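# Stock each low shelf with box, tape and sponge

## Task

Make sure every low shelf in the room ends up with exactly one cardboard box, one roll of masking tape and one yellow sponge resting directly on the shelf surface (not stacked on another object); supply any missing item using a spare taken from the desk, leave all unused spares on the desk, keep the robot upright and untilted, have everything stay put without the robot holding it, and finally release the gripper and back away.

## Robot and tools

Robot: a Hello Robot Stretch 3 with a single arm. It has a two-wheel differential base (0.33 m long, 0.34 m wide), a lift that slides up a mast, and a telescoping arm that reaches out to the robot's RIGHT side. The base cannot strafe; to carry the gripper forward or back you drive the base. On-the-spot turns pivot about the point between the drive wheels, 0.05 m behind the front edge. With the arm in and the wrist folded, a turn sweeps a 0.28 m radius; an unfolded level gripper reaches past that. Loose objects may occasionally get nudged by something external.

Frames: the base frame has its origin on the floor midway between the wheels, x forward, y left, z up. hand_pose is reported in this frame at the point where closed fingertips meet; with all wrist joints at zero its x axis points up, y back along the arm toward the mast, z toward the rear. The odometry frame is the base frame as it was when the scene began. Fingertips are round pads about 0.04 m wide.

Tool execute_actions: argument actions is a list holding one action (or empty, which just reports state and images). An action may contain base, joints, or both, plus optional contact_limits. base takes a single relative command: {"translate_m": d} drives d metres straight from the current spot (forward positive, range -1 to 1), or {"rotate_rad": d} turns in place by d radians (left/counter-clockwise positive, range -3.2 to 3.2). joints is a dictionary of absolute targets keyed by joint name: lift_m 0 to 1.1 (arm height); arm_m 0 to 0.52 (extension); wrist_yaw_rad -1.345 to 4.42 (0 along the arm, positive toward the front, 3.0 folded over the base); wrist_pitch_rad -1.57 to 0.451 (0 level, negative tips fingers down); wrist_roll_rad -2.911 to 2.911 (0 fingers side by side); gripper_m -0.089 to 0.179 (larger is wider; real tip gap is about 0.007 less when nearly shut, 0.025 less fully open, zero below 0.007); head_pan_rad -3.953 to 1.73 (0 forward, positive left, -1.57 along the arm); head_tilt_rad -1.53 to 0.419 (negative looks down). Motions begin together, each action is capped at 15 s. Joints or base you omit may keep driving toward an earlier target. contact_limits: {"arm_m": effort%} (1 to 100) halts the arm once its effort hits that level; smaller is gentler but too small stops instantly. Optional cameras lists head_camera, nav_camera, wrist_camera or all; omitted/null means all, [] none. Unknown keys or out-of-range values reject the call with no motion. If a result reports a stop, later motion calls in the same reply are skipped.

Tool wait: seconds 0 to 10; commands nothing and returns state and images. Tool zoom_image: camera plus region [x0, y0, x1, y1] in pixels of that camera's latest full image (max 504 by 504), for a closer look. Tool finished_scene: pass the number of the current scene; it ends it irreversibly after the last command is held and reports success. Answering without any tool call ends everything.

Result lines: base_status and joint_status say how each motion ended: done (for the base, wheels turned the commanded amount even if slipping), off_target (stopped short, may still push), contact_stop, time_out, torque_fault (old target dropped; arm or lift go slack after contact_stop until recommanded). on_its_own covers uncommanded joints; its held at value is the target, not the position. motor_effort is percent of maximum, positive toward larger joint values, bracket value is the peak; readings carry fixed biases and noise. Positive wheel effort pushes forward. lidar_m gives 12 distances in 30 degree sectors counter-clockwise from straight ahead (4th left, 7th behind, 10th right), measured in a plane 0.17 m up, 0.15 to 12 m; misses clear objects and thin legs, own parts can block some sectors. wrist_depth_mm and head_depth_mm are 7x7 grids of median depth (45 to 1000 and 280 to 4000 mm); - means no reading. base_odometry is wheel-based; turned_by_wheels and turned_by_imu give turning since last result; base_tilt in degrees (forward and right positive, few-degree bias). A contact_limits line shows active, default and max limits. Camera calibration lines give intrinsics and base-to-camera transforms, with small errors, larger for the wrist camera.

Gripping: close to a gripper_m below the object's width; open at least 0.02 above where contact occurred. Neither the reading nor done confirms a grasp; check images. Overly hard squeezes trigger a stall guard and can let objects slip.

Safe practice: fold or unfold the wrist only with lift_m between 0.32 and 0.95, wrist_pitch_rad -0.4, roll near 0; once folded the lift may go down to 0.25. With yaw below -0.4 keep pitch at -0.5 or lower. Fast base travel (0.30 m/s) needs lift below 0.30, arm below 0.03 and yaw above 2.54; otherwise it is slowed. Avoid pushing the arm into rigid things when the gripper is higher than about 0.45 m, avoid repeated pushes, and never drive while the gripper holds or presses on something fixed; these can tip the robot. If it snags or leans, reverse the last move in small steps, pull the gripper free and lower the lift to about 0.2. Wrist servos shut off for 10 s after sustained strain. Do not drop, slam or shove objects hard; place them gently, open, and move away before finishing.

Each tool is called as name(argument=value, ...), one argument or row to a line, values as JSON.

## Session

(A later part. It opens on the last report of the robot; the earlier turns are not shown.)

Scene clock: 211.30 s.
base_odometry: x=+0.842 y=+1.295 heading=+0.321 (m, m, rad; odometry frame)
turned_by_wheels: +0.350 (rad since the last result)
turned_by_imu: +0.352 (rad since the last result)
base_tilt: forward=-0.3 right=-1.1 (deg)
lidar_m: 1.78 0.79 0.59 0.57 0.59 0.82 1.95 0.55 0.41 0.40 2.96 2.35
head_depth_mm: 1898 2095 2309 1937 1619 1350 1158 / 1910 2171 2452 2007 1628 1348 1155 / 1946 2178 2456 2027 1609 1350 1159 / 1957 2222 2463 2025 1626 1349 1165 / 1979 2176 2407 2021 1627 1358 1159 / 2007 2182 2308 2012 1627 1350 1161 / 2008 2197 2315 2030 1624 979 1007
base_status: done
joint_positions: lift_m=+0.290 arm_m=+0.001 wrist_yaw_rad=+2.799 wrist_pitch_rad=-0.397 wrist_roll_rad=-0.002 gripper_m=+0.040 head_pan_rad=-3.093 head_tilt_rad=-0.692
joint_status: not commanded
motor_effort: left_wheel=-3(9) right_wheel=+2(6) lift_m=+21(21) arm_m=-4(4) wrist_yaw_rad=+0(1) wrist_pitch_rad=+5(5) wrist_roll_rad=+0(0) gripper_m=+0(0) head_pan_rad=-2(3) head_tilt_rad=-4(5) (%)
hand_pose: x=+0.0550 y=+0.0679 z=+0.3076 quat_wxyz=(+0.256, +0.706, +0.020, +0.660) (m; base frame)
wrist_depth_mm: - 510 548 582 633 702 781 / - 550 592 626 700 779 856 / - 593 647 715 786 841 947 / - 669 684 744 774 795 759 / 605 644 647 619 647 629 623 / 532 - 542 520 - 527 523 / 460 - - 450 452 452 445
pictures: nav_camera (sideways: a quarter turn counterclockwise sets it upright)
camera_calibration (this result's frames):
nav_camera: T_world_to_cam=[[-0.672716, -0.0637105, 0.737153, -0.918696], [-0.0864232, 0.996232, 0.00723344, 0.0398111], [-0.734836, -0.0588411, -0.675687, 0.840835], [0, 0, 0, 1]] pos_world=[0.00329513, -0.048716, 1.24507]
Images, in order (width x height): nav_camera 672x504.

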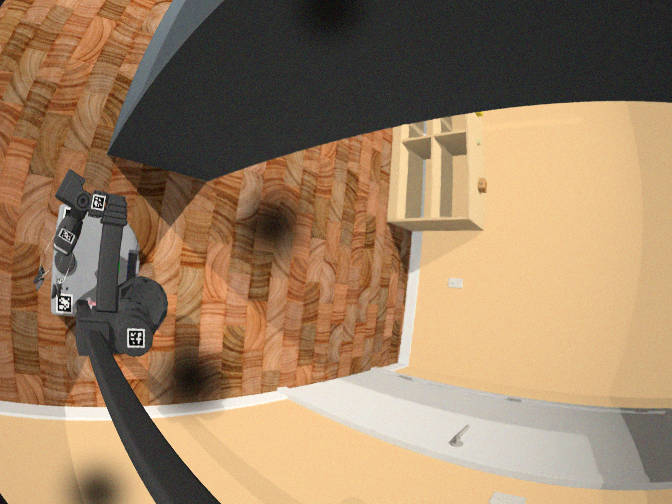

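execute_actions(
  actions=[
    {"base":{"translate_m":-0.94},"joints":{"head_pan_rad":0,"head_tilt_rad":-0.7}},
  ],
  cameras=[],
)

execute_actions(
  actions=[
    {"base":{"rotate_rad":-1.575}},
  ],
  cameras=[],
)

execute_actions(
  actions=[
    {"base":{"translate_m":1.0}},
  ],
  cameras=[],
)

execute_actions(
  actions=[
    {"base":{"translate_m":1.0}},
  ],
  cameras=["head_camera","nav_camera"],
)

Scene clock: 236.23 s.
base_odometry: x=-0.050 y=+0.999 heading=+0.321 (m, m, rad; odometry frame)
turned_by_wheels: +0.000 (rad since the last result)
turned_by_imu: +0.000 (rad since the last result)
base_tilt: forward=-0.2 right=-1.2 (deg)
lidar_m: 2.12 0.82 0.60 0.56 0.58 0.82 1.33 1.06 1.43 1.44 0.55 0.55
head_depth_mm: 2847 3123 2649 2001 1222 1204 1117 / 2905 3122 2645 2005 1621 1353 1162 / 2954 3296 2664 2011 1623 1353 1161 / 2951 3225 2673 2017 1620 1359 1164 / 2919 2792 2677 2020 1627 1353 1164 / 2089 2141 2172 1958 1627 1356 1164 / 1469 1480 1518 1536 1518 1362 1167
base_status: done
joint_positions: lift_m=+0.290 arm_m=+0.001 wrist_yaw_rad=+2.799 wrist_pitch_rad=-0.397 wrist_roll_rad=-0.002 gripper_m=+0.040 head_pan_rad=-0.007 head_tilt_rad=-0.693
joint_status: all done
motor_effort: left_wheel=-2(11) right_wheel=+2(3) lift_m=+22(22) arm_m=-3(4) wrist_yaw_rad=+1(0) wrist_pitch_rad=+5(5) wrist_roll_rad=+0(0) gripper_m=+0(0) head_pan_rad=+4(36) head_tilt_rad=-4(5) (%)
hand_pose: x=+0.0550 y=+0.0679 z=+0.3076 quat_wxyz=(+0.256, +0.706, +0.020, +0.660) (m; base frame)
wrist_depth_mm: - 515 556 608 648 727 817 / - 535 604 653 716 801 895 / - 589 660 723 797 892 943 / - 640 709 747 797 771 765 / 616 643 653 626 635 632 620 / 522 - 539 524 - 518 514 / 463 - - 447 446 440 451
pictures: none
No camera images: the call's "cameras" was empty. Leave "cameras" out to get every camera's image.

Scene clock: 238.40 s.
base_odometry: x=-0.050 y=+0.999 heading=-1.254 (m, m, rad; odometry frame)
turned_by_wheels: -1.575 (rad since the last result)
turned_by_imu: -1.583 (rad since the last result)
base_tilt: forward=-0.3 right=-1.2 (deg)
lidar_m: 1.44 0.55 0.55 2.13 0.82 0.60 0.57 0.58 0.82 1.33 1.06 1.43
head_depth_mm: 2602 3076 2651 2012 1612 1350 1157 / 2633 2573 2652 2005 1614 1349 1159 / 2647 3001 2663 2019 1621 1355 1160 / 2641 3035 2675 2011 1620 1356 1162 / 2433 2479 2467 1996 1623 1357 1167 / 1418 1436 1468 1488 1497 1326 1163 / 1003 1017 1027 1043 1053 1065 1077
base_status: done
joint_positions: lift_m=+0.290 arm_m=+0.001 wrist_yaw_rad=+2.799 wrist_pitch_rad=-0.397 wrist_roll_rad=-0.002 gripper_m=+0.040 head_pan_rad=-0.007 head_tilt_rad=-0.693
joint_status: not commanded
motor_effort: left_wheel=+4(12) right_wheel=-2(6) lift_m=+21(21) arm_m=-4(4) wrist_yaw_rad=+1(0) wrist_pitch_rad=+5(5) wrist_roll_rad=+0(0) gripper_m=+0(1) head_pan_rad=+3(3) head_tilt_rad=-5(5) (%)
hand_pose: x=+0.0550 y=+0.0679 z=+0.3076 quat_wxyz=(+0.256, +0.706, +0.020, +0.660) (m; base frame)
wrist_depth_mm: - - - - 623 499 558 / - - - - 650 554 615 / - - - - 679 625 702 / - 793 777 797 696 703 746 / 608 647 645 639 640 615 619 / 537 - 539 522 - 521 516 / 458 - - 452 445 448 450
pictures: none
No camera images: the call's "cameras" was empty. Leave "cameras" out to get every camera's image.

Scene clock: 243.50 s.
base_odometry: x=+0.261 y=+0.048 heading=-1.254 (m, m, rad; odometry frame)
turned_by_wheels: +0.000 (rad since the last result)
turned_by_imu: +0.001 (rad since the last result)
base_tilt: forward=-0.2 right=-1.1 (deg)
lidar_m: 1.37 0.53 0.39 0.38 0.39 0.55 1.56 1.63 1.09 0.97 1.18 1.96
head_depth_mm: 1840 1717 2041 2004 1614 1347 1157 / 1835 1712 2330 2012 1613 1351 1160 / 1848 1695 2351 2024 1620 1350 1160 / 1848 1724 2306 2014 1616 1356 1164 / 1836 1823 2313 1957 1625 1357 1161 / 1347 1369 1396 1415 1437 1327 1161 / 953 967 981 991 1002 1011 1021
base_status: done
joint_positions: lift_m=+0.290 arm_m=+0.001 wrist_yaw_rad=+2.799 wrist_pitch_rad=-0.397 wrist_roll_rad=-0.002 gripper_m=+0.040 head_pan_rad=-0.007 head_tilt_rad=-0.693
joint_status: not commanded
motor_effort: left_wheel=+3(12) right_wheel=-3(4) lift_m=+22(22) arm_m=-4(4) wrist_yaw_rad=+1(2) wrist_pitch_rad=+5(5) wrist_roll_rad=-1(0) gripper_m=+0(0) head_pan_rad=+2(3) head_tilt_rad=-4(5) (%)
hand_pose: x=+0.0550 y=+0.0679 z=+0.3076 quat_wxyz=(+0.256, +0.706, +0.020, +0.660) (m; base frame)
wrist_depth_mm: - 353 376 402 438 475 518 / - 370 409 442 479 537 585 / - 406 444 487 540 599 682 / - 447 483 524 591 674 762 / 441 492 526 587 633 617 620 / 491 - 557 531 - 519 528 / 465 - - 451 450 452 446
pictures: none
No camera images: the call's "cameras" was empty. Leave "cameras" out to get every camera's image.

Scene clock: 248.60 s.
base_odometry: x=+0.573 y=-0.902 heading=-1.254 (m, m, rad; odometry frame)
turned_by_wheels: +0.000 (rad since the last result)
turned_by_imu: +0.001 (rad since the last result)
base_tilt: forward=-0.2 right=-1.1 (deg)
lidar_m: 0.73 0.50 0.37 0.36 0.37 0.52 1.52 1.80 1.02 1.27 0.78 0.66
head_depth_mm: 967 1091 1159 878 707 1071 1156 / 973 1095 1165 872 708 1265 1164 / 975 1100 1169 878 710 1294 1161 / 981 1106 1168 885 711 1287 1161 / 982 1112 1174 885 711 1292 1139 / 987 1113 1211 891 714 1268 1165 / 902 913 927 935 840 905 970
base_status: done
joint_positions: lift_m=+0.290 arm_m=+0.001 wrist_yaw_rad=+2.799 wrist_pitch_rad=-0.397 wrist_roll_rad=-0.002 gripper_m=+0.040 head_pan_rad=-0.007 head_tilt_rad=-0.693
joint_status: not commanded
motor_effort: left_wheel=+3(12) right_wheel=-2(4) lift_m=+21(21) arm_m=-4(4) wrist_yaw_rad=+1(1) wrist_pitch_rad=+5(5) wrist_roll_rad=+0(0) gripper_m=+0(1) head_pan_rad=+3(3) head_tilt_rad=-5(4) (%)
hand_pose: x=+0.0550 y=+0.0679 z=+0.3076 quat_wxyz=(+0.256, +0.706, +0.020, +0.660) (m; base frame)
wrist_depth_mm: - 333 356 386 424 453 500 / - 355 386 428 462 506 563 / - 389 417 466 507 567 644 / - 425 458 504 571 658 713 / 422 476 509 571 618 622 624 / 469 - 523 532 - 512 481 / 465 - - 453 445 448 431
pictures: head_camera (sideways: a quarter turn clockwise sets it upright), nav_camera (sideways: a quarter turn counterclockwise sets it upright)
camera_calibration (this result's frames):
head_camera: T_world_to_cam=[[-0.654755, 0.0130655, -0.755728, 1.00669], [-0.00719929, 0.999697, 0.0235208, -0.022224], [0.755807, 0.020841, -0.654463, 0.803223], [0, 0, 0, 1]] pos_world=[0.0518916, -0.00767558, 1.28698]
nav_camera: T_world_to_cam=[[0.675339, 0.0264592, 0.737033, -0.926763], [0.0312722, -0.999485, 0.00722667, 0.039102], [0.736845, 0.0181682, -0.675818, 0.832027], [0, 0, 0, 1]] pos_world=[0.0115811, 0.0484868, 1.24507]
Images, in order (width x height): head_camera 896x504, nav_camera 672x504.

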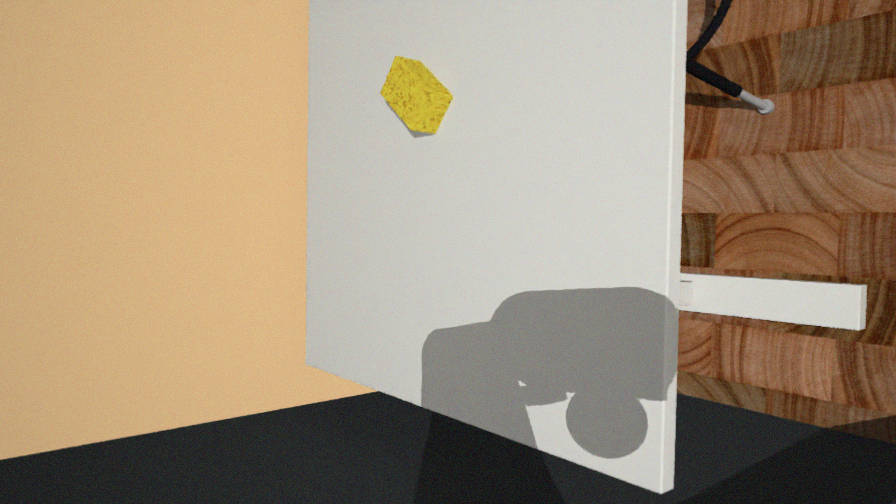

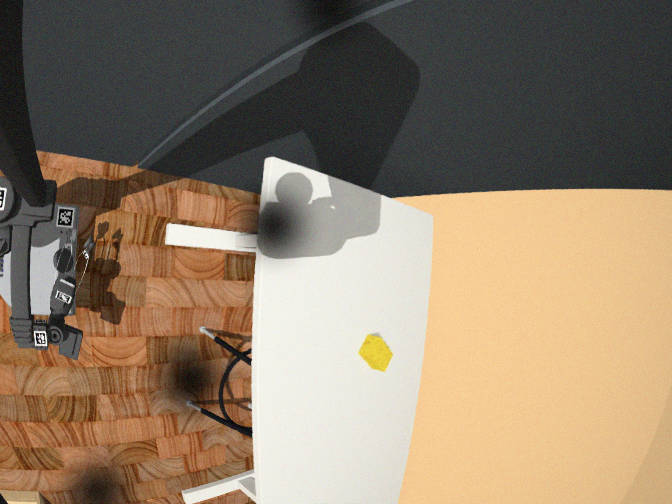

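zoom_image(
  camera="head_camera",
  region=[366, 45, 466, 145],
)

Region (366, 45, 466, 145) of head_camera's 896x504 image, scaled by 5.040, with more detail than that image has.

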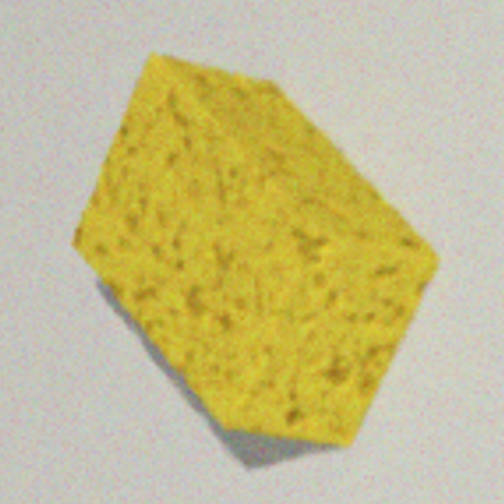

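execute_actions(
  actions=[
    {"base":{"rotate_rad":1.505},"joints":{"lift_m":0.82,"head_pan_rad":-1.75,"head_tilt_rad":-0.7}},
  ],
  cameras=[],
)

execute_actions(
  actions=[
    {"joints":{"wrist_yaw_rad":-0.66,"wrist_pitch_rad":-0.5,"gripper_m":0.14,"arm_m":0.45}},
  ],
)

Scene clock: 263.67 s.
base_odometry: x=+0.573 y=-0.902 heading=+0.251 (m, m, rad; odometry frame)
turned_by_wheels: +1.505 (rad since the last result)
turned_by_imu: +1.515 (rad since the last result)
base_tilt: forward=-0.2 right=-1.2 (deg)
lidar_m: 0.36 0.37 0.49 1.18 1.82 1.03 1.03 1.32 0.66 0.73 0.54 0.38
head_depth_mm: 1067 1214 1161 879 729 1423 - / 1041 1185 1167 882 711 1421 - / 1021 1159 1167 883 711 1339 - / 1000 1134 1169 884 712 1357 - / 985 1108 1173 887 712 640 - / 969 1086 1170 887 714 1261 1162 / 946 1064 1144 888 712 642 1145
base_status: done
joint_positions: lift_m=+0.820 arm_m=+0.001 wrist_yaw_rad=+2.799 wrist_pitch_rad=-0.397 wrist_roll_rad=-0.002 gripper_m=+0.040 head_pan_rad=-1.743 head_tilt_rad=-0.693
joint_status: all done
motor_effort: left_wheel=-3(10) right_wheel=+3(5) lift_m=+27(27) arm_m=-4(4) wrist_yaw_rad=+1(0) wrist_pitch_rad=+5(5) wrist_roll_rad=+0(0) gripper_m=+0(1) head_pan_rad=-3(35) head_tilt_rad=-4(4) (%)
hand_pose: x=+0.0549 y=+0.0678 z=+0.8373 quat_wxyz=(+0.256, +0.706, +0.020, +0.660) (m; base frame)
wrist_depth_mm: - - - 904 539 382 297 / - - - 998 563 399 301 / - - - - 603 413 312 / - - - - 632 428 323 / - - - - 592 444 328 / - - - - - 458 339 / - 954 - - 780 461 351
pictures: none
No camera images: the call's "cameras" was empty. Leave "cameras" out to get every camera's image.

Scene clock: 268.17 s.
base_odometry: x=+0.573 y=-0.902 heading=+0.251 (m, m, rad; odometry frame)
turned_by_wheels: +0.000 (rad since the last result)
turned_by_imu: +0.000 (rad since the last result)
base_tilt: forward=-0.2 right=-1.1 (deg)
lidar_m: 0.36 0.37 0.49 1.19 1.82 1.03 1.03 1.32 0.66 0.73 0.54 0.38
head_depth_mm: 1062 1208 1159 878 741 - - / 1042 1180 1169 913 - 1319 1161 / 1023 1154 1224 - 692 1305 1161 / 1000 1131 - 868 710 1295 1164 / 983 1109 1184 886 712 1289 1163 / 964 1089 1167 887 713 1259 1159 / 945 1062 1142 887 715 642 1148
base_status: not commanded
joint_positions: lift_m=+0.820 arm_m=+0.450 wrist_yaw_rad=-0.659 wrist_pitch_rad=-0.513 wrist_roll_rad=-0.002 gripper_m=+0.140 head_pan_rad=-1.743 head_tilt_rad=-0.693
joint_status: all done
motor_effort: left_wheel=-3(3) right_wheel=+2(2) lift_m=+27(27) arm_m=+3(4) wrist_yaw_rad=-1(2) wrist_pitch_rad=+4(6) wrist_roll_rad=+0(0) gripper_m=+0(93) head_pan_rad=-2(3) head_tilt_rad=-4(5) (%)
hand_pose: x=-0.1510 y=-0.7616 z=+0.8117 quat_wxyz=(+0.590, -0.051, -0.704, -0.392) (m; base frame)
wrist_depth_mm: 374 424 499 603 735 812 788 / 398 460 536 547 562 543 565 / 409 435 430 426 426 426 417 / 355 351 342 348 347 342 345 / 297 303 293 233 289 296 288 / 252 - 246 199 253 - 248 / 226 221 217 180 220 218 218
pictures: head_camera (sideways: a quarter turn clockwise sets it upright), nav_camera (sideways: a quarter turn counterclockwise sets it upright), wrist_camera
camera_calibration (this result's frames):
head_camera: T_world_to_cam=[[0.120702, 0.643666, -0.755728, 1.00196], [0.987237, -0.157514, 0.0235208, -0.0282901], [-0.103898, -0.748922, -0.654463, 0.808467], [0, 0, 0, 1]] pos_world=[-0.00901104, -0.0439026, 1.28698]
nav_camera: T_world_to_cam=[[-0.0851063, -0.670477, 0.737033, -0.922124], [-0.990991, 0.133734, 0.00722666, 0.0453378], [-0.103412, -0.729778, -0.675818, 0.837153], [0, 0, 0, 1]] pos_world=[0.0530224, -0.0133903, 1.24507]
wrist_camera: T_world_to_cam=[[-0.8059, 0.591548, -0.0244061, 0.357219], [0.401255, 0.515412, -0.757196, 1.09722], [-0.435339, -0.620017, -0.652732, 0.160006], [0, 0, 0, 1]] pos_world=[-0.0827255, -0.677627, 0.943972]
Images, in order (width x height): head_camera 896x504, nav_camera 672x504, wrist_camera 644x364.

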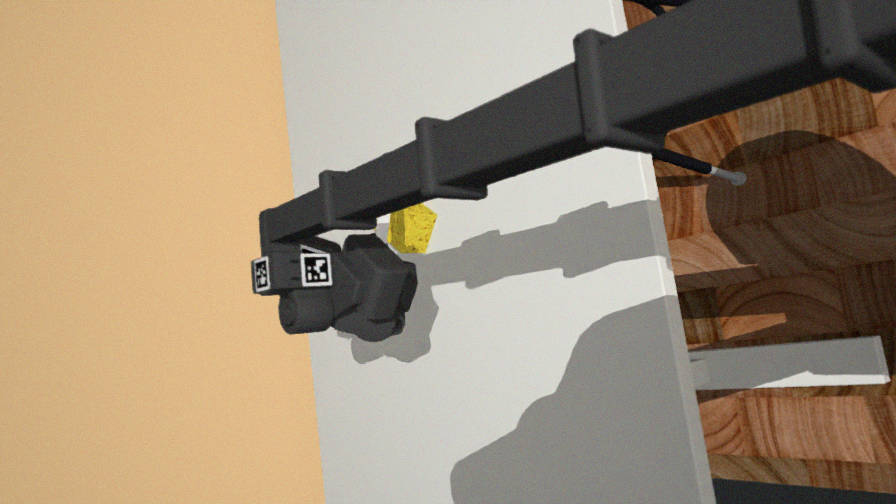

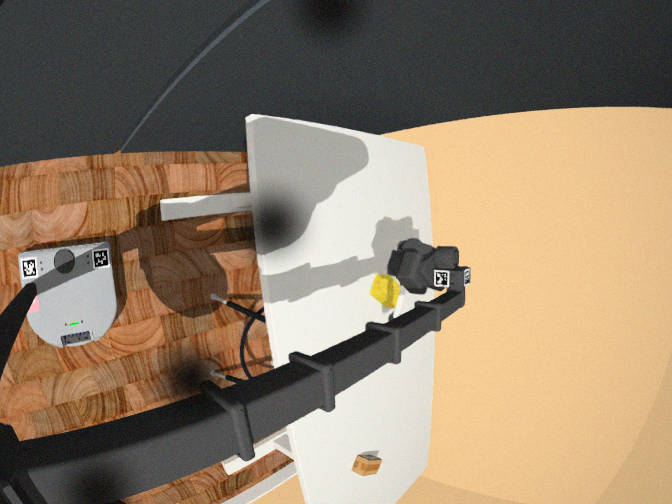

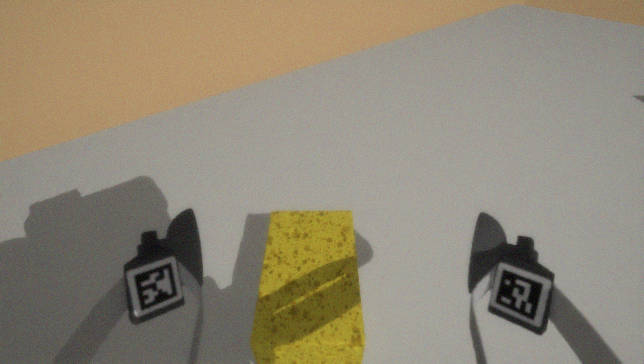

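execute_actions(
  actions=[
    {"joints":{"arm_m":0.478,"lift_m":0.754}},
  ],
  cameras=["wrist_camera"],
)

Scene clock: 272.37 s.
base_odometry: x=+0.573 y=-0.902 heading=+0.251 (m, m, rad; odometry frame)
turned_by_wheels: +0.000 (rad since the last result)
turned_by_imu: +0.000 (rad since the last result)
base_tilt: forward=-0.2 right=-1.2 (deg)
lidar_m: 0.36 0.37 0.49 1.19 1.81 1.03 1.02 1.32 0.66 0.73 0.53 0.38
head_depth_mm: 1062 1207 1162 880 729 1330 - / 1043 1184 1163 883 732 - 1139 / 1022 1157 1167 915 691 1288 1163 / 1000 1129 1225 856 711 1293 1162 / 984 1107 1190 857 712 1290 1161 / 964 1082 1168 886 713 1260 1156 / 948 1062 1144 891 713 641 1140
base_status: not commanded
joint_positions: lift_m=+0.754 arm_m=+0.478 wrist_yaw_rad=-0.659 wrist_pitch_rad=-0.514 wrist_roll_rad=-0.002 gripper_m=+0.140 head_pan_rad=-1.743 head_tilt_rad=-0.693
joint_status: all done
motor_effort: left_wheel=-3(4) right_wheel=+3(3) lift_m=+22(24) arm_m=+2(1) wrist_yaw_rad=-1(1) wrist_pitch_rad=+4(4) wrist_roll_rad=+0(0) gripper_m=+0(0) head_pan_rad=-2(3) head_tilt_rad=-4(4) (%)
hand_pose: x=-0.1510 y=-0.7895 z=+0.7459 quat_wxyz=(+0.590, -0.051, -0.704, -0.392) (m; base frame)
wrist_depth_mm: 355 407 482 538 564 553 552 / 377 400 395 391 387 388 391 / 303 303 300 305 301 298 297 / 247 245 245 173 232 242 241 / 206 213 205 145 191 209 202 / 177 - 172 126 133 - 174 / 159 154 154 119 125 154 153
pictures: wrist_camera
camera_calibration (this result's frames):
wrist_camera: T_world_to_cam=[[-0.805895, 0.591555, -0.0244118, 0.372191], [0.401361, 0.515546, -0.757048, 1.06183], [-0.43525, -0.619899, -0.652903, 0.0999545], [0, 0, 0, 1]] pos_world=[-0.0827237, -0.70563, 0.878199]
Images, in order (width x height): wrist_camera 644x364.

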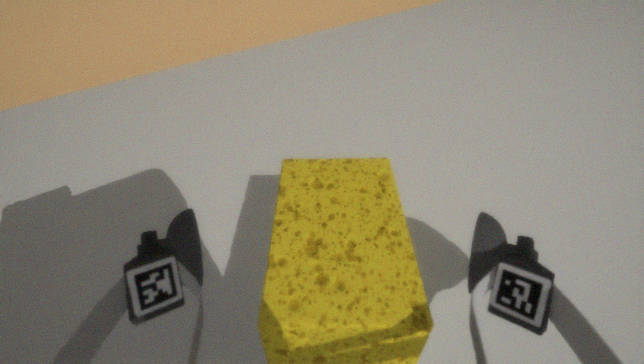

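execute_actions(
  actions=[
    {"joints":{"gripper_m":0.015}},
  ],
  cameras=["wrist_camera"],
)

execute_actions(
  actions=[
    {"joints":{"lift_m":0.80,"arm_m":0.0,"wrist_yaw_rad":0.3,"wrist_pitch_rad":-0.4}},
  ],
  cameras=["wrist_camera"],
)

Scene clock: 276.93 s.
base_odometry: x=+0.573 y=-0.902 heading=+0.251 (m, m, rad; odometry frame)
turned_by_wheels: +0.000 (rad since the last result)
turned_by_imu: +0.000 (rad since the last result)
base_tilt: forward=-0.2 right=-1.2 (deg)
lidar_m: 0.36 0.37 0.49 1.19 1.82 1.03 1.02 1.32 0.66 0.74 0.53 0.38
head_depth_mm: 1066 1211 1164 881 730 1335 - / 1042 1185 1163 884 731 - 1138 / 1023 1154 1167 913 691 1291 1162 / 1003 1132 1225 854 711 1291 1157 / 983 1106 1189 856 712 1289 1163 / 964 1087 1169 888 712 1264 1157 / 947 1067 1143 892 714 642 1144
base_status: not commanded
joint_positions: lift_m=+0.754 arm_m=+0.478 wrist_yaw_rad=-0.660 wrist_pitch_rad=-0.511 wrist_roll_rad=-0.002 gripper_m=+0.016 head_pan_rad=-1.743 head_tilt_rad=-0.693
joint_status: all done
motor_effort: left_wheel=-3(3) right_wheel=+2(2) lift_m=+21(22) arm_m=+2(2) wrist_yaw_rad=+0(2) wrist_pitch_rad=+3(4) wrist_roll_rad=+0(0) gripper_m=-26(100) head_pan_rad=-3(2) head_tilt_rad=-4(4) (%)
hand_pose: x=-0.1513 y=-0.7898 z=+0.7465 quat_wxyz=(+0.590, -0.052, -0.704, -0.391) (m; base frame)
wrist_depth_mm: 353 401 471 545 577 564 570 / 373 402 401 395 395 390 389 / 306 309 302 301 301 300 300 / 248 246 245 174 235 242 244 / 208 207 210 147 151 204 202 / 178 178 132 127 126 175 175 / 156 156 152 120 140 155 154
pictures: wrist_camera
camera_calibration (this result's frames):
wrist_camera: T_world_to_cam=[[-0.805606, 0.591951, -0.0243461, 0.372385], [0.400479, 0.513822, -0.758685, 1.0622], [-0.436595, -0.620951, -0.651002, 0.0975734], [0, 0, 0, 1]] pos_world=[-0.0827919, -0.705625, 0.878458]
Images, in order (width x height): wrist_camera 644x364.

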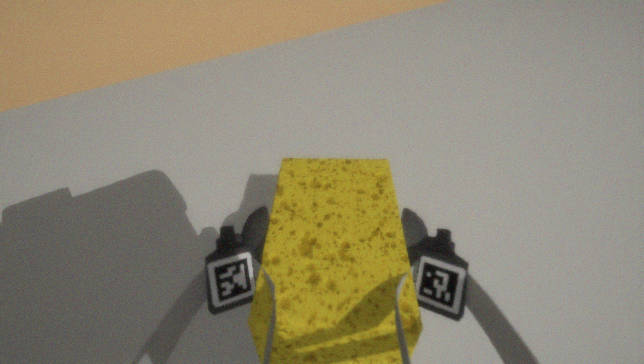

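Scene clock: 281.63 s.
base_odometry: x=+0.573 y=-0.902 heading=+0.251 (m, m, rad; odometry frame)
turned_by_wheels: +0.000 (rad since the last result)
turned_by_imu: +0.000 (rad since the last result)
base_tilt: forward=-0.3 right=-1.2 (deg)
lidar_m: 0.36 0.37 0.49 1.18 1.81 1.03 1.03 1.32 0.66 0.73 0.54 0.38
head_depth_mm: 1061 1211 1165 880 728 1376 - / 1042 1186 1164 880 711 1383 - / 1026 1155 1167 882 710 1353 - / 1003 1130 1169 884 711 1332 - / 984 1110 1170 887 712 - 1119 / 967 1087 1172 888 714 1269 1157 / 950 1068 1142 888 715 642 1142
base_status: not commanded
joint_positions: lift_m=+0.800 arm_m=+0.001 wrist_yaw_rad=+0.300 wrist_pitch_rad=-0.421 wrist_roll_rad=-0.002 gripper_m=+0.023 head_pan_rad=-1.743 head_tilt_rad=-0.693
joint_status: all done
on_its_own: gripper_m is held at +0.022, not at your +0.015, by its stall guard, which is not easing now
motor_effort: left_wheel=-2(3) right_wheel=+2(2) lift_m=+27(29) arm_m=-3(4) wrist_yaw_rad=-1(2) wrist_pitch_rad=+6(6) wrist_roll_rad=+0(0) gripper_m=-23(25) head_pan_rad=-2(2) head_tilt_rad=-4(4) (%)
hand_pose: x=+0.0447 y=-0.3601 z=+0.8120 quat_wxyz=(+0.707, +0.250, -0.661, -0.043) (m; base frame)
wrist_depth_mm: 337 427 625 906 837 756 728 / 342 437 659 708 717 685 692 / 347 454 532 489 490 484 484 / 362 417 380 173 356 369 372 / 369 305 312 146 150 303 301 / 371 446 132 127 126 255 253 / 377 483 767 120 176 225 221
pictures: wrist_camera
camera_calibration (this result's frames):
wrist_camera: T_world_to_cam=[[-0.946348, -0.322408, -0.021879, -0.0474326], [-0.170136, 0.554663, -0.814495, 0.898161], [0.274735, -0.767073, -0.579758, 0.350304], [0, 0, 0, 1]] pos_world=[0.0116806, -0.244761, 0.933602]
Images, in order (width x height): wrist_camera 644x364.

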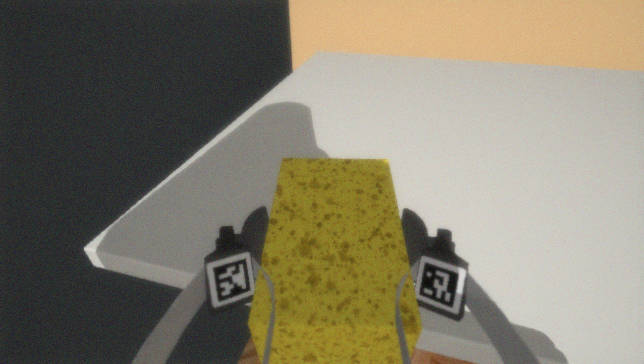

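execute_actions(
  actions=[
    {"base":{"rotate_rad":-1.505},"joints":{"wrist_yaw_rad":2.7,"head_pan_rad":-3.1,"head_tilt_rad":-0.9}},
  ],
  cameras=["wrist_camera"],
)

execute_actions(
  actions=[
    {"base":{"translate_m":-1.0},"joints":{"lift_m":0.29}},
  ],
  cameras=["wrist_camera"],
)

execute_actions(
  actions=[
    {"base":{"translate_m":-1.0}},
  ],
  cameras=[],
)

execute_actions(
  actions=[
    {"base":{"rotate_rad":1.575},"joints":{"head_pan_rad":-0.5,"head_tilt_rad":-0.8}},
  ],
  cameras=[],
)

execute_actions(
  actions=[
    {"base":{"translate_m":1.0}},
  ],
  cameras=["nav_camera"],
)

Scene clock: 292.63 s.
base_odometry: x=+0.573 y=-0.902 heading=-1.254 (m, m, rad; odometry frame)
turned_by_wheels: -1.505 (rad since the last result)
turned_by_imu: -1.516 (rad since the last result)
base_tilt: forward=-0.2 right=-1.1 (deg)
lidar_m: 0.73 0.50 0.37 0.36 0.38 0.52 1.52 1.79 1.02 1.27 0.78 0.66
head_depth_mm: 2197 1475 1395 1322 - - - / 2299 2457 1960 1732 - - 1085 / 2311 2445 1960 1685 - - - / 2350 2473 1980 1641 1416 - - / 2340 2459 1987 1649 1423 - - / 2379 2472 1984 1657 1423 - 1087 / 2432 2508 1991 1671 1427 - 1093
base_status: done
joint_positions: lift_m=+0.800 arm_m=+0.001 wrist_yaw_rad=+2.698 wrist_pitch_rad=-0.421 wrist_roll_rad=-0.002 gripper_m=+0.023 head_pan_rad=-3.093 head_tilt_rad=-0.889
joint_status: all done
on_its_own: gripper_m is held at +0.022, not at your +0.015, by its stall guard, which is not easing now
motor_effort: left_wheel=+4(7) right_wheel=-3(5) lift_m=+26(26) arm_m=-4(4) wrist_yaw_rad=+2(2) wrist_pitch_rad=+6(6) wrist_roll_rad=+0(0) gripper_m=-23(22) head_pan_rad=-2(34) head_tilt_rad=-6(25) (%)
hand_pose: x=+0.0748 y=+0.0564 z=+0.8120 quat_wxyz=(+0.296, +0.706, -0.007, +0.643) (m; base frame)
wrist_depth_mm: 307 333 364 406 453 517 605 / 325 354 395 446 496 581 671 / 354 385 428 486 562 479 487 / - 418 477 174 647 708 368 / - 455 500 146 150 908 650 / - 519 131 126 126 - 717 / 499 - 638 120 523 998 927
pictures: wrist_camera
camera_calibration (this result's frames):
wrist_camera: T_world_to_cam=[[0.914921, -0.40304, -0.0218766, -0.0193943], [-0.250087, -0.5235, -0.814497, 0.739065], [0.316822, 0.750671, -0.579756, 0.572759], [0, 0, 0, 1]] pos_world=[0.0211117, -0.0508704, 0.933602]
Images, in order (width x height): wrist_camera 644x364.

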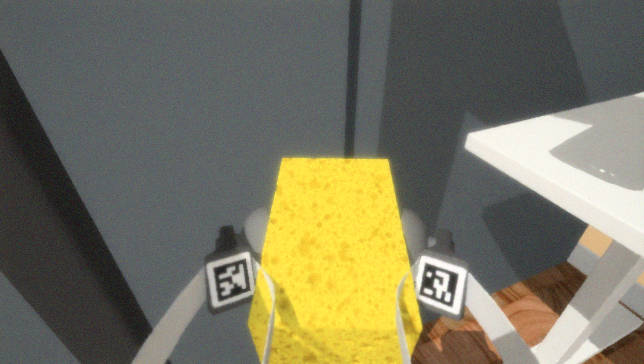

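Scene clock: 300.80 s.
base_odometry: x=+0.261 y=+0.048 heading=-1.254 (m, m, rad; odometry frame)
turned_by_wheels: +0.000 (rad since the last result)
turned_by_imu: +0.000 (rad since the last result)
base_tilt: forward=-0.2 right=-1.2 (deg)
lidar_m: 1.37 0.53 0.39 0.38 0.39 0.55 1.56 1.63 1.09 0.96 1.17 1.96
head_depth_mm: 1379 1606 1858 1642 1405 1191 1101 / 1389 1629 1872 1643 1415 1239 - / 1407 1653 1876 1642 1418 1274 - / 1410 1653 1897 1648 1419 1247 - / 1425 1660 1906 1656 1423 1246 1145 / 1433 1697 1927 1651 1421 1240 1129 / 1455 1716 1938 1659 1422 1247 1110
base_status: done
joint_positions: lift_m=+0.290 arm_m=+0.001 wrist_yaw_rad=+2.699 wrist_pitch_rad=-0.420 wrist_roll_rad=-0.002 gripper_m=+0.023 head_pan_rad=-3.093 head_tilt_rad=-0.890
joint_status: all done
on_its_own: gripper_m is held at +0.022, not at your +0.015, by its stall guard, which is not easing now
motor_effort: left_wheel=+4(8) right_wheel=-3(7) lift_m=+21(23) arm_m=-4(4) wrist_yaw_rad=-1(1) wrist_pitch_rad=+6(6) wrist_roll_rad=+0(0) gripper_m=-23(22) head_pan_rad=-3(3) head_tilt_rad=-6(6) (%)
hand_pose: x=+0.0747 y=+0.0565 z=+0.3024 quat_wxyz=(+0.296, +0.706, -0.007, +0.643) (m; base frame)
wrist_depth_mm: 324 350 384 423 473 540 622 / 344 373 412 466 530 614 718 / 377 400 452 512 611 685 838 / - 440 488 174 664 725 743 / - 480 524 146 151 600 599 / - 516 129 126 126 501 502 / 440 - - 120 272 438 439
pictures: wrist_camera
camera_calibration (this result's frames):
wrist_camera: T_world_to_cam=[[0.915214, -0.402374, -0.0218584, -0.0304504], [-0.249486, -0.523199, -0.814874, 0.324088], [0.316448, 0.751238, -0.579226, 0.277072], [0, 0, 0, 1]] pos_world=[0.0210452, -0.0508371, 0.423912]
Images, in order (width x height): wrist_camera 644x364.

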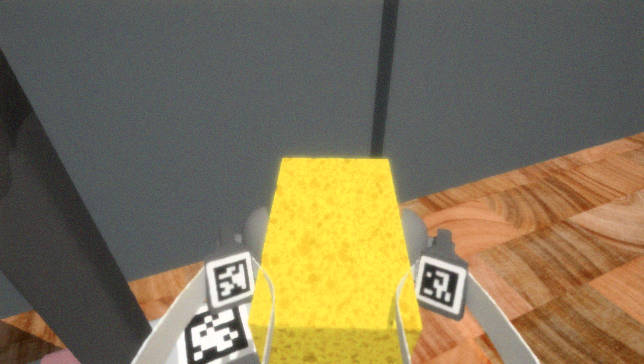

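Scene clock: 305.80 s.
base_odometry: x=-0.051 y=+0.998 heading=-1.254 (m, m, rad; odometry frame)
turned_by_wheels: +0.000 (rad since the last result)
turned_by_imu: +0.000 (rad since the last result)
base_tilt: forward=-0.3 right=-1.1 (deg)
lidar_m: 1.43 0.55 0.55 2.13 0.81 0.60 0.57 0.58 0.82 1.34 1.06 1.43
head_depth_mm: 487 569 680 851 1122 1238 1121 / 492 575 691 864 1153 1237 - / 498 582 700 877 1179 1272 - / 502 589 711 894 1202 1244 - / 491 565 684 859 1192 1242 1144 / 490 583 706 898 1222 1240 1122 / 501 589 716 913 1260 1246 1109
base_status: done
joint_positions: lift_m=+0.290 arm_m=+0.001 wrist_yaw_rad=+2.699 wrist_pitch_rad=-0.420 wrist_roll_rad=-0.002 gripper_m=+0.023 head_pan_rad=-3.093 head_tilt_rad=-0.890
joint_status: not commanded
on_its_own: gripper_m is held at +0.022, not at your +0.015, by its stall guard, which is not easing now
motor_effort: left_wheel=+4(8) right_wheel=-2(7) lift_m=+22(22) arm_m=-4(4) wrist_yaw_rad=+1(1) wrist_pitch_rad=+6(6) wrist_roll_rad=+0(0) gripper_m=-22(22) head_pan_rad=-2(2) head_tilt_rad=-6(6) (%)
hand_pose: x=+0.0747 y=+0.0566 z=+0.3024 quat_wxyz=(+0.296, +0.706, -0.007, +0.643) (m; base frame)
wrist_depth_mm: - - - 816 528 567 662 / - - - 910 592 633 750 / 969 983 980 906 652 723 870 / - 739 758 174 675 732 750 / - 613 622 146 151 617 589 / - 521 128 127 126 513 502 / 441 - - 120 274 437 444
pictures: none
No camera images: the call's "cameras" was empty. Leave "cameras" out to get every camera's image.

Scene clock: 308.07 s.
base_odometry: x=-0.051 y=+0.998 heading=+0.321 (m, m, rad; odometry frame)
turned_by_wheels: +1.575 (rad since the last result)
turned_by_imu: +1.583 (rad since the last result)
base_tilt: forward=-0.3 right=-1.1 (deg)
lidar_m: 2.11 0.82 0.60 0.57 0.58 0.82 1.34 1.05 1.43 1.44 0.55 0.55
head_depth_mm: 442 495 588 757 1055 1279 1118 / 506 560 626 727 920 1227 1119 / 593 667 765 893 1074 1246 1118 / 717 829 984 1210 1426 1281 1120 / 3087 2939 2218 1792 1488 1283 1126 / 2981 2972 2230 1800 1500 1284 1124 / 2850 2920 2237 1794 1496 1286 1126
base_status: done
joint_positions: lift_m=+0.290 arm_m=+0.001 wrist_yaw_rad=+2.699 wrist_pitch_rad=-0.420 wrist_roll_rad=-0.002 gripper_m=+0.023 head_pan_rad=-0.507 head_tilt_rad=-0.803
joint_status: all done
on_its_own: gripper_m is held at +0.022, not at your +0.015, by its stall guard, which is not easing now
motor_effort: left_wheel=-3(8) right_wheel=+2(7) lift_m=+21(22) arm_m=-4(3) wrist_yaw_rad=+1(1) wrist_pitch_rad=+6(6) wrist_roll_rad=+0(0) gripper_m=-22(23) head_pan_rad=+4(33) head_tilt_rad=+2(14) (%)
hand_pose: x=+0.0747 y=+0.0565 z=+0.3024 quat_wxyz=(+0.296, +0.706, -0.007, +0.643) (m; base frame)
wrist_depth_mm: 460 517 582 622 699 808 935 / 489 554 614 698 807 901 - / 528 594 676 770 861 891 944 / - 633 717 175 712 740 728 / - 614 625 146 151 600 605 / - 523 129 127 126 502 507 / 445 - - 120 275 436 435
pictures: none
No camera images: the call's "cameras" was empty. Leave "cameras" out to get every camera's image.

Scene clock: 313.17 s.
base_odometry: x=+0.898 y=+1.314 heading=+0.321 (m, m, rad; odometry frame)
turned_by_wheels: +0.000 (rad since the last result)
turned_by_imu: +0.000 (rad since the last result)
base_tilt: forward=-0.2 right=-1.2 (deg)
lidar_m: 1.72 0.79 0.59 0.57 0.59 0.82 2.01 0.55 0.42 1.28 2.95 2.06
head_depth_mm: 2792 2930 2212 1773 1490 1279 1118 / 2469 2613 2215 1779 1484 1281 1122 / 2373 2580 2226 1782 1494 1282 1120 / 2242 2423 2216 1794 1494 1279 1122 / 2174 2421 2237 1795 1488 1284 1122 / 2079 2306 2227 1784 1496 1282 1128 / 2049 2313 2240 1802 1500 1285 1127
base_status: done
joint_positions: lift_m=+0.290 arm_m=+0.001 wrist_yaw_rad=+2.699 wrist_pitch_rad=-0.420 wrist_roll_rad=-0.002 gripper_m=+0.023 head_pan_rad=-0.507 head_tilt_rad=-0.803
joint_status: not commanded
on_its_own: gripper_m is held at +0.022, not at your +0.015, by its stall guard, which is not easing now
motor_effort: left_wheel=-3(8) right_wheel=+2(7) lift_m=+22(22) arm_m=-3(4) wrist_yaw_rad=+0(0) wrist_pitch_rad=+6(6) wrist_roll_rad=+0(0) gripper_m=-22(23) head_pan_rad=+2(3) head_tilt_rad=+1(1) (%)
hand_pose: x=+0.0747 y=+0.0565 z=+0.3024 quat_wxyz=(+0.296, +0.706, -0.007, +0.643) (m; base frame)
wrist_depth_mm: 473 507 545 612 685 786 891 / 507 532 597 676 771 885 - / 542 577 650 716 854 872 947 / - 620 680 173 696 735 743 / - 604 619 146 152 610 603 / - 524 128 126 126 522 504 / 444 - - 120 273 442 440
pictures: nav_camera (sideways: a quarter turn counterclockwise sets it upright)
camera_calibration (this result's frames):
nav_camera: T_world_to_cam=[[0.672646, -0.337838, 0.658341, -0.824199], [-0.451152, -0.892442, 0.00298509, 0.0475676], [0.586523, -0.29902, -0.752713, 0.932951], [0, 0, 0, 1]] pos_world=[0.0286565, 0.0429772, 1.24471]
Images, in order (width x height): nav_camera 672x504.

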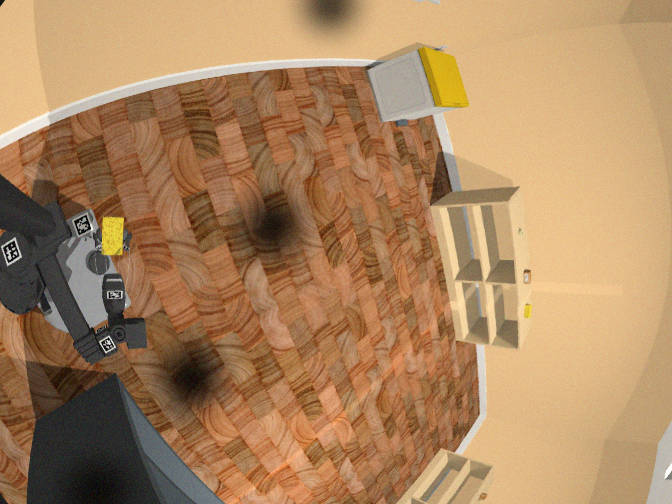

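execute_actions(
  actions=[
    {"base":{"rotate_rad":-0.8},"joints":{"head_pan_rad":0,"head_tilt_rad":-0.6}},
  ],
  cameras=[],
)

execute_actions(
  actions=[
    {"base":{"translate_m":0.5}},
  ],
  cameras=[],
)

execute_actions(
  actions=[
    {"base":{"rotate_rad":-0.53}},
  ],
  cameras=[],
)

execute_actions(
  actions=[
    {"base":{"translate_m":1.0}},
  ],
  cameras=["head_camera"],
)

Scene clock: 321.60 s.
base_odometry: x=+0.898 y=+1.314 heading=-0.479 (m, m, rad; odometry frame)
turned_by_wheels: -0.800 (rad since the last result)
turned_by_imu: -0.804 (rad since the last result)
base_tilt: forward=-0.3 right=-1.2 (deg)
lidar_m: 2.65 2.07 1.13 0.65 0.57 0.57 0.66 1.15 2.01 0.46 0.42 2.82
head_depth_mm: 3033 3211 3072 2245 1745 1419 1198 / 3294 3620 3200 2259 1754 1426 1201 / 3118 3549 3242 2261 1739 1429 1203 / 2825 3174 3210 2261 1759 1427 1209 / 2589 2768 2812 2285 1763 1432 1202 / 2383 2535 2563 2274 1758 1434 1210 / 2229 2373 2511 2276 1759 1438 1204
base_status: done
joint_positions: lift_m=+0.290 arm_m=+0.001 wrist_yaw_rad=+2.699 wrist_pitch_rad=-0.420 wrist_roll_rad=-0.002 gripper_m=+0.023 head_pan_rad=-0.007 head_tilt_rad=-0.606
joint_status: all done
on_its_own: gripper_m is held at +0.022, not at your +0.015, by its stall guard, which is not easing now
motor_effort: left_wheel=+4(10) right_wheel=-2(6) lift_m=+22(21) arm_m=-4(4) wrist_yaw_rad=+0(2) wrist_pitch_rad=+6(6) wrist_roll_rad=+0(0) gripper_m=-22(23) head_pan_rad=+3(27) head_tilt_rad=+3(23) (%)
hand_pose: x=+0.0747 y=+0.0565 z=+0.3024 quat_wxyz=(+0.296, +0.706, -0.007, +0.643) (m; base frame)
wrist_depth_mm: 523 659 926 - - - - / 538 683 975 - - - - / 590 705 923 - 999 944 971 / - 685 764 173 711 750 726 / - 611 624 146 151 601 605 / - 521 128 126 126 500 505 / 437 - - 120 275 442 433
pictures: none
No camera images: the call's "cameras" was empty. Leave "cameras" out to get every camera's image.

Scene clock: 325.00 s.
base_odometry: x=+1.342 y=+1.084 heading=-0.479 (m, m, rad; odometry frame)
turned_by_wheels: +0.000 (rad since the last result)
turned_by_imu: +0.000 (rad since the last result)
base_tilt: forward=-0.2 right=-1.1 (deg)
lidar_m: 2.15 1.66 1.45 1.06 0.92 0.92 1.07 1.82 0.50 1.06 1.05 2.51
head_depth_mm: 2711 2949 2862 2253 1748 1421 1203 / 2887 3183 3177 2266 1750 1427 1202 / 2643 3009 3142 2275 1756 1434 1205 / 2389 2682 2905 2284 1754 1430 1204 / 2210 2401 2341 2284 1759 1430 1203 / 2046 2208 2230 2186 1758 1433 1211 / 1873 2049 1962 2057 1757 1434 1205
base_status: done
joint_positions: lift_m=+0.290 arm_m=+0.001 wrist_yaw_rad=+2.699 wrist_pitch_rad=-0.420 wrist_roll_rad=-0.002 gripper_m=+0.023 head_pan_rad=-0.007 head_tilt_rad=-0.605
joint_status: not commanded
on_its_own: gripper_m is held at +0.022, not at your +0.015, by its stall guard, which is not easing now
motor_effort: left_wheel=+3(12) right_wheel=-2(5) lift_m=+22(22) arm_m=-4(4) wrist_yaw_rad=+1(1) wrist_pitch_rad=+6(6) wrist_roll_rad=+0(0) gripper_m=-22(22) head_pan_rad=+3(4) head_tilt_rad=+2(3) (%)
hand_pose: x=+0.0747 y=+0.0566 z=+0.3024 quat_wxyz=(+0.296, +0.706, -0.007, +0.643) (m; base frame)
wrist_depth_mm: 833 - - - - - - / 840 - - - - - - / 905 972 973 967 961 949 951 / - 761 742 174 715 736 746 / - 613 623 147 150 595 593 / - 528 128 126 126 500 510 / 445 - - 120 272 434 437
pictures: none
No camera images: the call's "cameras" was empty. Leave "cameras" out to get every camera's image.

Scene clock: 326.60 s.
base_odometry: x=+1.342 y=+1.084 heading=-1.008 (m, m, rad; odometry frame)
turned_by_wheels: -0.530 (rad since the last result)
turned_by_imu: -0.532 (rad since the last result)
base_tilt: forward=-0.2 right=-1.2 (deg)
lidar_m: 2.45 2.14 1.66 1.45 1.06 0.92 0.91 1.06 1.81 0.50 1.06 1.05
head_depth_mm: 2331 2566 2811 2270 1743 1424 1196 / 2388 2605 2693 2267 1753 1426 1202 / 2455 2641 2823 2263 1756 1424 1199 / 2517 2755 2825 2278 1753 1434 1205 / 2587 2835 2870 2303 1754 1433 1207 / 2663 3004 3230 2283 1755 1429 1207 / 2766 3122 3225 2275 1765 1436 1208
base_status: done
joint_positions: lift_m=+0.290 arm_m=+0.001 wrist_yaw_rad=+2.699 wrist_pitch_rad=-0.420 wrist_roll_rad=-0.002 gripper_m=+0.023 head_pan_rad=-0.007 head_tilt_rad=-0.605
joint_status: not commanded
on_its_own: gripper_m is held at +0.022, not at your +0.015, by its stall guard, which is not easing now
motor_effort: left_wheel=+3(9) right_wheel=-3(6) lift_m=+21(21) arm_m=-4(3) wrist_yaw_rad=+1(0) wrist_pitch_rad=+6(6) wrist_roll_rad=+0(0) gripper_m=-22(22) head_pan_rad=+3(4) head_tilt_rad=+3(2) (%)
hand_pose: x=+0.0747 y=+0.0566 z=+0.3024 quat_wxyz=(+0.296, +0.706, -0.007, +0.643) (m; base frame)
wrist_depth_mm: - - - - - - - / - - - - - - - / - - 962 985 957 989 976 / - 764 765 175 724 759 732 / - 597 621 146 150 602 600 / - 533 128 126 126 499 504 / 448 - - 120 272 436 438
pictures: none
No camera images: the call's "cameras" was empty. Leave "cameras" out to get every camera's image.

Scene clock: 331.70 s.
base_odometry: x=+1.875 y=+0.238 heading=-1.008 (m, m, rad; odometry frame)
turned_by_wheels: +0.000 (rad since the last result)
turned_by_imu: +0.001 (rad since the last result)
base_tilt: forward=-0.3 right=-1.1 (deg)
lidar_m: 1.51 1.73 1.47 1.42 1.61 1.88 1.88 1.17 0.76 0.76 1.18 1.51
head_depth_mm: 1513 1664 1774 1827 1750 1422 1202 / 1552 1722 1818 1895 1748 1430 1204 / 1603 1783 1875 1899 1753 1430 1203 / 1651 1839 1912 1974 1750 1432 1208 / 1706 1903 1990 2024 1755 1427 1213 / 1746 1976 1956 2059 1751 1432 1208 / 1823 2033 2339 2277 1751 1436 1208
base_status: done
joint_positions: lift_m=+0.290 arm_m=+0.001 wrist_yaw_rad=+2.699 wrist_pitch_rad=-0.420 wrist_roll_rad=-0.002 gripper_m=+0.023 head_pan_rad=-0.007 head_tilt_rad=-0.605
joint_status: not commanded
on_its_own: gripper_m is held at +0.022, not at your +0.015, by its stall guard, which is not easing now
motor_effort: left_wheel=+4(12) right_wheel=-2(5) lift_m=+21(21) arm_m=-3(4) wrist_yaw_rad=+0(1) wrist_pitch_rad=+6(6) wrist_roll_rad=+0(0) gripper_m=-22(23) head_pan_rad=+3(3) head_tilt_rad=+2(2) (%)
hand_pose: x=+0.0747 y=+0.0566 z=+0.3024 quat_wxyz=(+0.296, +0.706, -0.007, +0.643) (m; base frame)
wrist_depth_mm: - - - - - - - / - - - - - - - / - 982 996 948 969 - 983 / - 761 763 174 721 726 732 / - 621 622 146 152 607 602 / - 522 128 126 126 505 512 / 442 - - 120 274 439 437
pictures: head_camera (sideways: a quarter turn clockwise sets it upright)
camera_calibration (this result's frames):
head_camera: T_world_to_cam=[[-0.586064, 0.0126057, -0.810167, 1.07723], [-0.00917874, 0.999712, 0.0221947, -0.0204881], [0.810213, 0.0204438, -0.585779, 0.713544], [0, 0, 0, 1]] pos_world=[0.0530154, -0.00768457, 1.29117]
Images, in order (width x height): head_camera 896x504.

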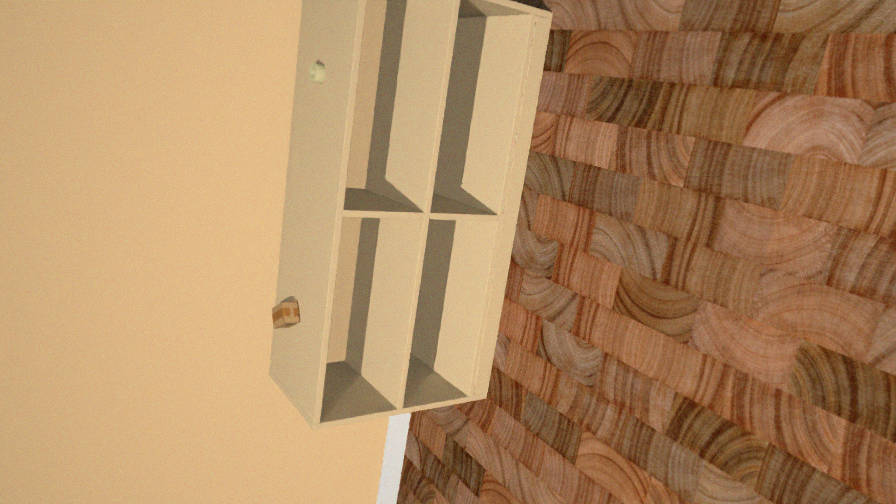

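execute_actions(
  actions=[
    {"base":{"translate_m":1.0}},
  ],
  cameras=[],
)

execute_actions(
  actions=[
    {"base":{"rotate_rad":1.43},"joints":{"lift_m":0.68,"head_pan_rad":-1.57,"head_tilt_rad":-0.9}},
  ],
  cameras=["head_camera"],
)

execute_actions(
  actions=[
    {"joints":{"wrist_yaw_rad":0,"wrist_pitch_rad":-0.5,"arm_m":0.28}},
  ],
  cameras=["head_camera","wrist_camera"],
)

Scene clock: 343.40 s.
base_odometry: x=+2.409 y=-0.608 heading=-1.008 (m, m, rad; odometry frame)
turned_by_wheels: +0.000 (rad since the last result)
turned_by_imu: +0.001 (rad since the last result)
base_tilt: forward=-0.3 right=-1.1 (deg)
lidar_m: 0.52 0.83 1.55 1.28 1.80 2.58 2.11 1.37 1.02 1.02 0.73 0.92
head_depth_mm: 713 787 879 993 919 792 944 / 733 811 910 1032 921 815 1059 / 755 837 940 1061 921 816 1081 / 779 865 978 1094 922 994 1126 / 802 897 1015 1119 926 1021 1157 / 825 926 1055 1149 926 1076 1181 / 853 963 1097 1203 928 1111 1196
base_status: done
joint_positions: lift_m=+0.290 arm_m=+0.001 wrist_yaw_rad=+2.699 wrist_pitch_rad=-0.420 wrist_roll_rad=-0.002 gripper_m=+0.023 head_pan_rad=-0.007 head_tilt_rad=-0.605
joint_status: not commanded
on_its_own: gripper_m is held at +0.022, not at your +0.015, by its stall guard, which is not easing now
motor_effort: left_wheel=+3(12) right_wheel=-2(4) lift_m=+22(21) arm_m=-4(3) wrist_yaw_rad=+0(0) wrist_pitch_rad=+6(6) wrist_roll_rad=+0(0) gripper_m=-22(23) head_pan_rad=+3(4) head_tilt_rad=+2(3) (%)
hand_pose: x=+0.0747 y=+0.0566 z=+0.3024 quat_wxyz=(+0.296, +0.706, -0.007, +0.643) (m; base frame)
wrist_depth_mm: - - - - - 725 530 / - - - - - 792 821 / - 990 955 953 946 802 781 / - 755 749 173 719 678 602 / - 621 622 147 151 613 524 / - 527 128 127 126 502 490 / 448 - - 120 274 443 436
pictures: none
No camera images: the call's "cameras" was empty. Leave "cameras" out to get every camera's image.

Scene clock: 347.77 s.
base_odometry: x=+2.409 y=-0.608 heading=+0.422 (m, m, rad; odometry frame)
turned_by_wheels: +1.430 (rad since the last result)
turned_by_imu: +1.440 (rad since the last result)
base_tilt: forward=-0.3 right=-1.1 (deg)
lidar_m: 1.53 1.29 2.09 2.84 1.37 1.48 1.02 0.73 0.83 0.51 0.85 0.83
head_depth_mm: 770 896 996 856 1075 1229 - / 785 914 1009 857 1073 1236 1101 / 796 931 1025 880 1100 1262 1119 / 809 948 1027 878 1103 - - / 824 970 1030 903 1269 1241 1102 / 838 989 1034 904 1279 1243 1108 / 854 1010 1010 905 1306 1244 1104
base_status: done
joint_positions: lift_m=+0.680 arm_m=+0.001 wrist_yaw_rad=+2.699 wrist_pitch_rad=-0.420 wrist_roll_rad=-0.002 gripper_m=+0.023 head_pan_rad=-1.563 head_tilt_rad=-0.889
joint_status: all done
on_its_own: gripper_m is held at +0.022, not at your +0.015, by its stall guard, which is not easing now
motor_effort: left_wheel=-3(8) right_wheel=+3(6) lift_m=+26(28) arm_m=-4(4) wrist_yaw_rad=+0(0) wrist_pitch_rad=+6(6) wrist_roll_rad=+0(0) gripper_m=-23(22) head_pan_rad=-2(32) head_tilt_rad=-6(30) (%)
hand_pose: x=+0.0747 y=+0.0566 z=+0.6922 quat_wxyz=(+0.296, +0.706, -0.007, +0.643) (m; base frame)
wrist_depth_mm: - - - - - - - / - - - - - - - / - - - - - - - / - - - 175 - - - / - - - 146 151 - - / - - 132 126 126 988 - / 844 - 855 120 469 864 858
pictures: head_camera (sideways: a quarter turn clockwise sets it upright)
camera_calibration (this result's frames):
head_camera: T_world_to_cam=[[0.00235561, 0.789885, -0.61325, 0.817013], [0.999521, 0.0170687, 0.0258244, -0.0313577], [0.0308657, -0.613017, -0.789466, 0.98322], [0, 0, 0, 1]] pos_world=[-0.000929606, -0.04208, 1.27806]
Images, in order (width x height): head_camera 896x504.

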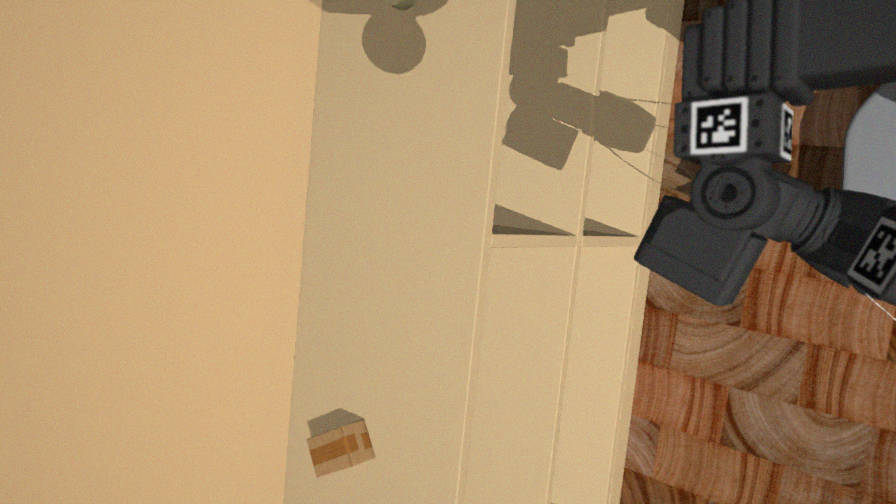

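Scene clock: 351.03 s.
base_odometry: x=+2.409 y=-0.608 heading=+0.422 (m, m, rad; odometry frame)
turned_by_wheels: +0.000 (rad since the last result)
turned_by_imu: +0.000 (rad since the last result)
base_tilt: forward=-0.3 right=-1.1 (deg)
lidar_m: 1.53 1.28 2.10 2.84 1.36 1.48 1.02 0.73 0.83 0.51 0.85 0.83
head_depth_mm: 771 897 995 853 1070 - - / 785 914 1015 - 1077 1221 1117 / 798 932 1030 - 1099 1237 1130 / 810 950 1031 870 1099 1241 1123 / 825 970 1028 903 1268 1248 1103 / 839 988 1033 904 1282 1247 1105 / 855 1012 1006 910 1309 1248 1105
base_status: not commanded
joint_positions: lift_m=+0.680 arm_m=+0.280 wrist_yaw_rad=+0.001 wrist_pitch_rad=-0.515 wrist_roll_rad=-0.002 gripper_m=+0.023 head_pan_rad=-1.563 head_tilt_rad=-0.889
joint_status: all done
on_its_own: gripper_m is held at +0.022, not at your +0.015, by its stall guard, which is not easing now
motor_effort: left_wheel=-3(3) right_wheel=+2(2) lift_m=+26(26) arm_m=+2(2) wrist_yaw_rad=-1(3) wrist_pitch_rad=+4(5) wrist_roll_rad=+0(0) gripper_m=-23(23) head_pan_rad=-2(2) head_tilt_rad=-6(6) (%)
hand_pose: x=-0.0213 y=-0.6357 z=+0.6714 quat_wxyz=(+0.685, +0.181, -0.683, -0.180) (m; base frame)
wrist_depth_mm: 419 408 386 375 357 345 334 / 476 451 430 414 396 385 364 / 377 372 368 371 368 367 365 / 302 299 301 173 288 297 293 / 254 252 257 147 151 250 248 / 219 218 133 127 126 215 215 / 192 192 187 120 156 190 189
pictures: head_camera (sideways: a quarter turn clockwise sets it upright), wrist_camera
camera_calibration (this result's frames):
head_camera: T_world_to_cam=[[0.00247322, 0.789885, -0.61325, 0.817012], [0.999523, 0.0169199, 0.0258244, -0.0313577], [0.0307744, -0.613022, -0.789466, 0.98322], [0, 0, 0, 1]] pos_world=[-0.000935871, -0.0420789, 1.27806]
wrist_camera: T_world_to_cam=[[-0.999337, -0.0269658, -0.0244447, -0.0134724], [0.000843437, 0.654287, -0.756246, 0.953219], [0.0363866, -0.755766, -0.653831, 0.127374], [0, 0, 0, 1]] pos_world=[-0.0189022, -0.527777, 0.80382]
Images, in order (width x height): head_camera 896x504, wrist_camera 644x364.

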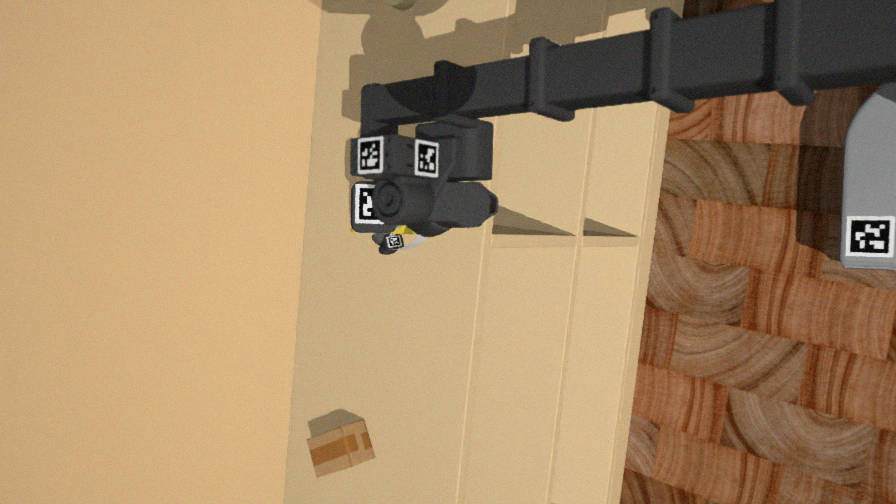

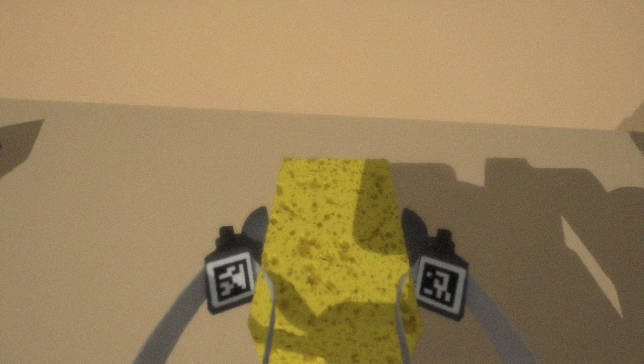

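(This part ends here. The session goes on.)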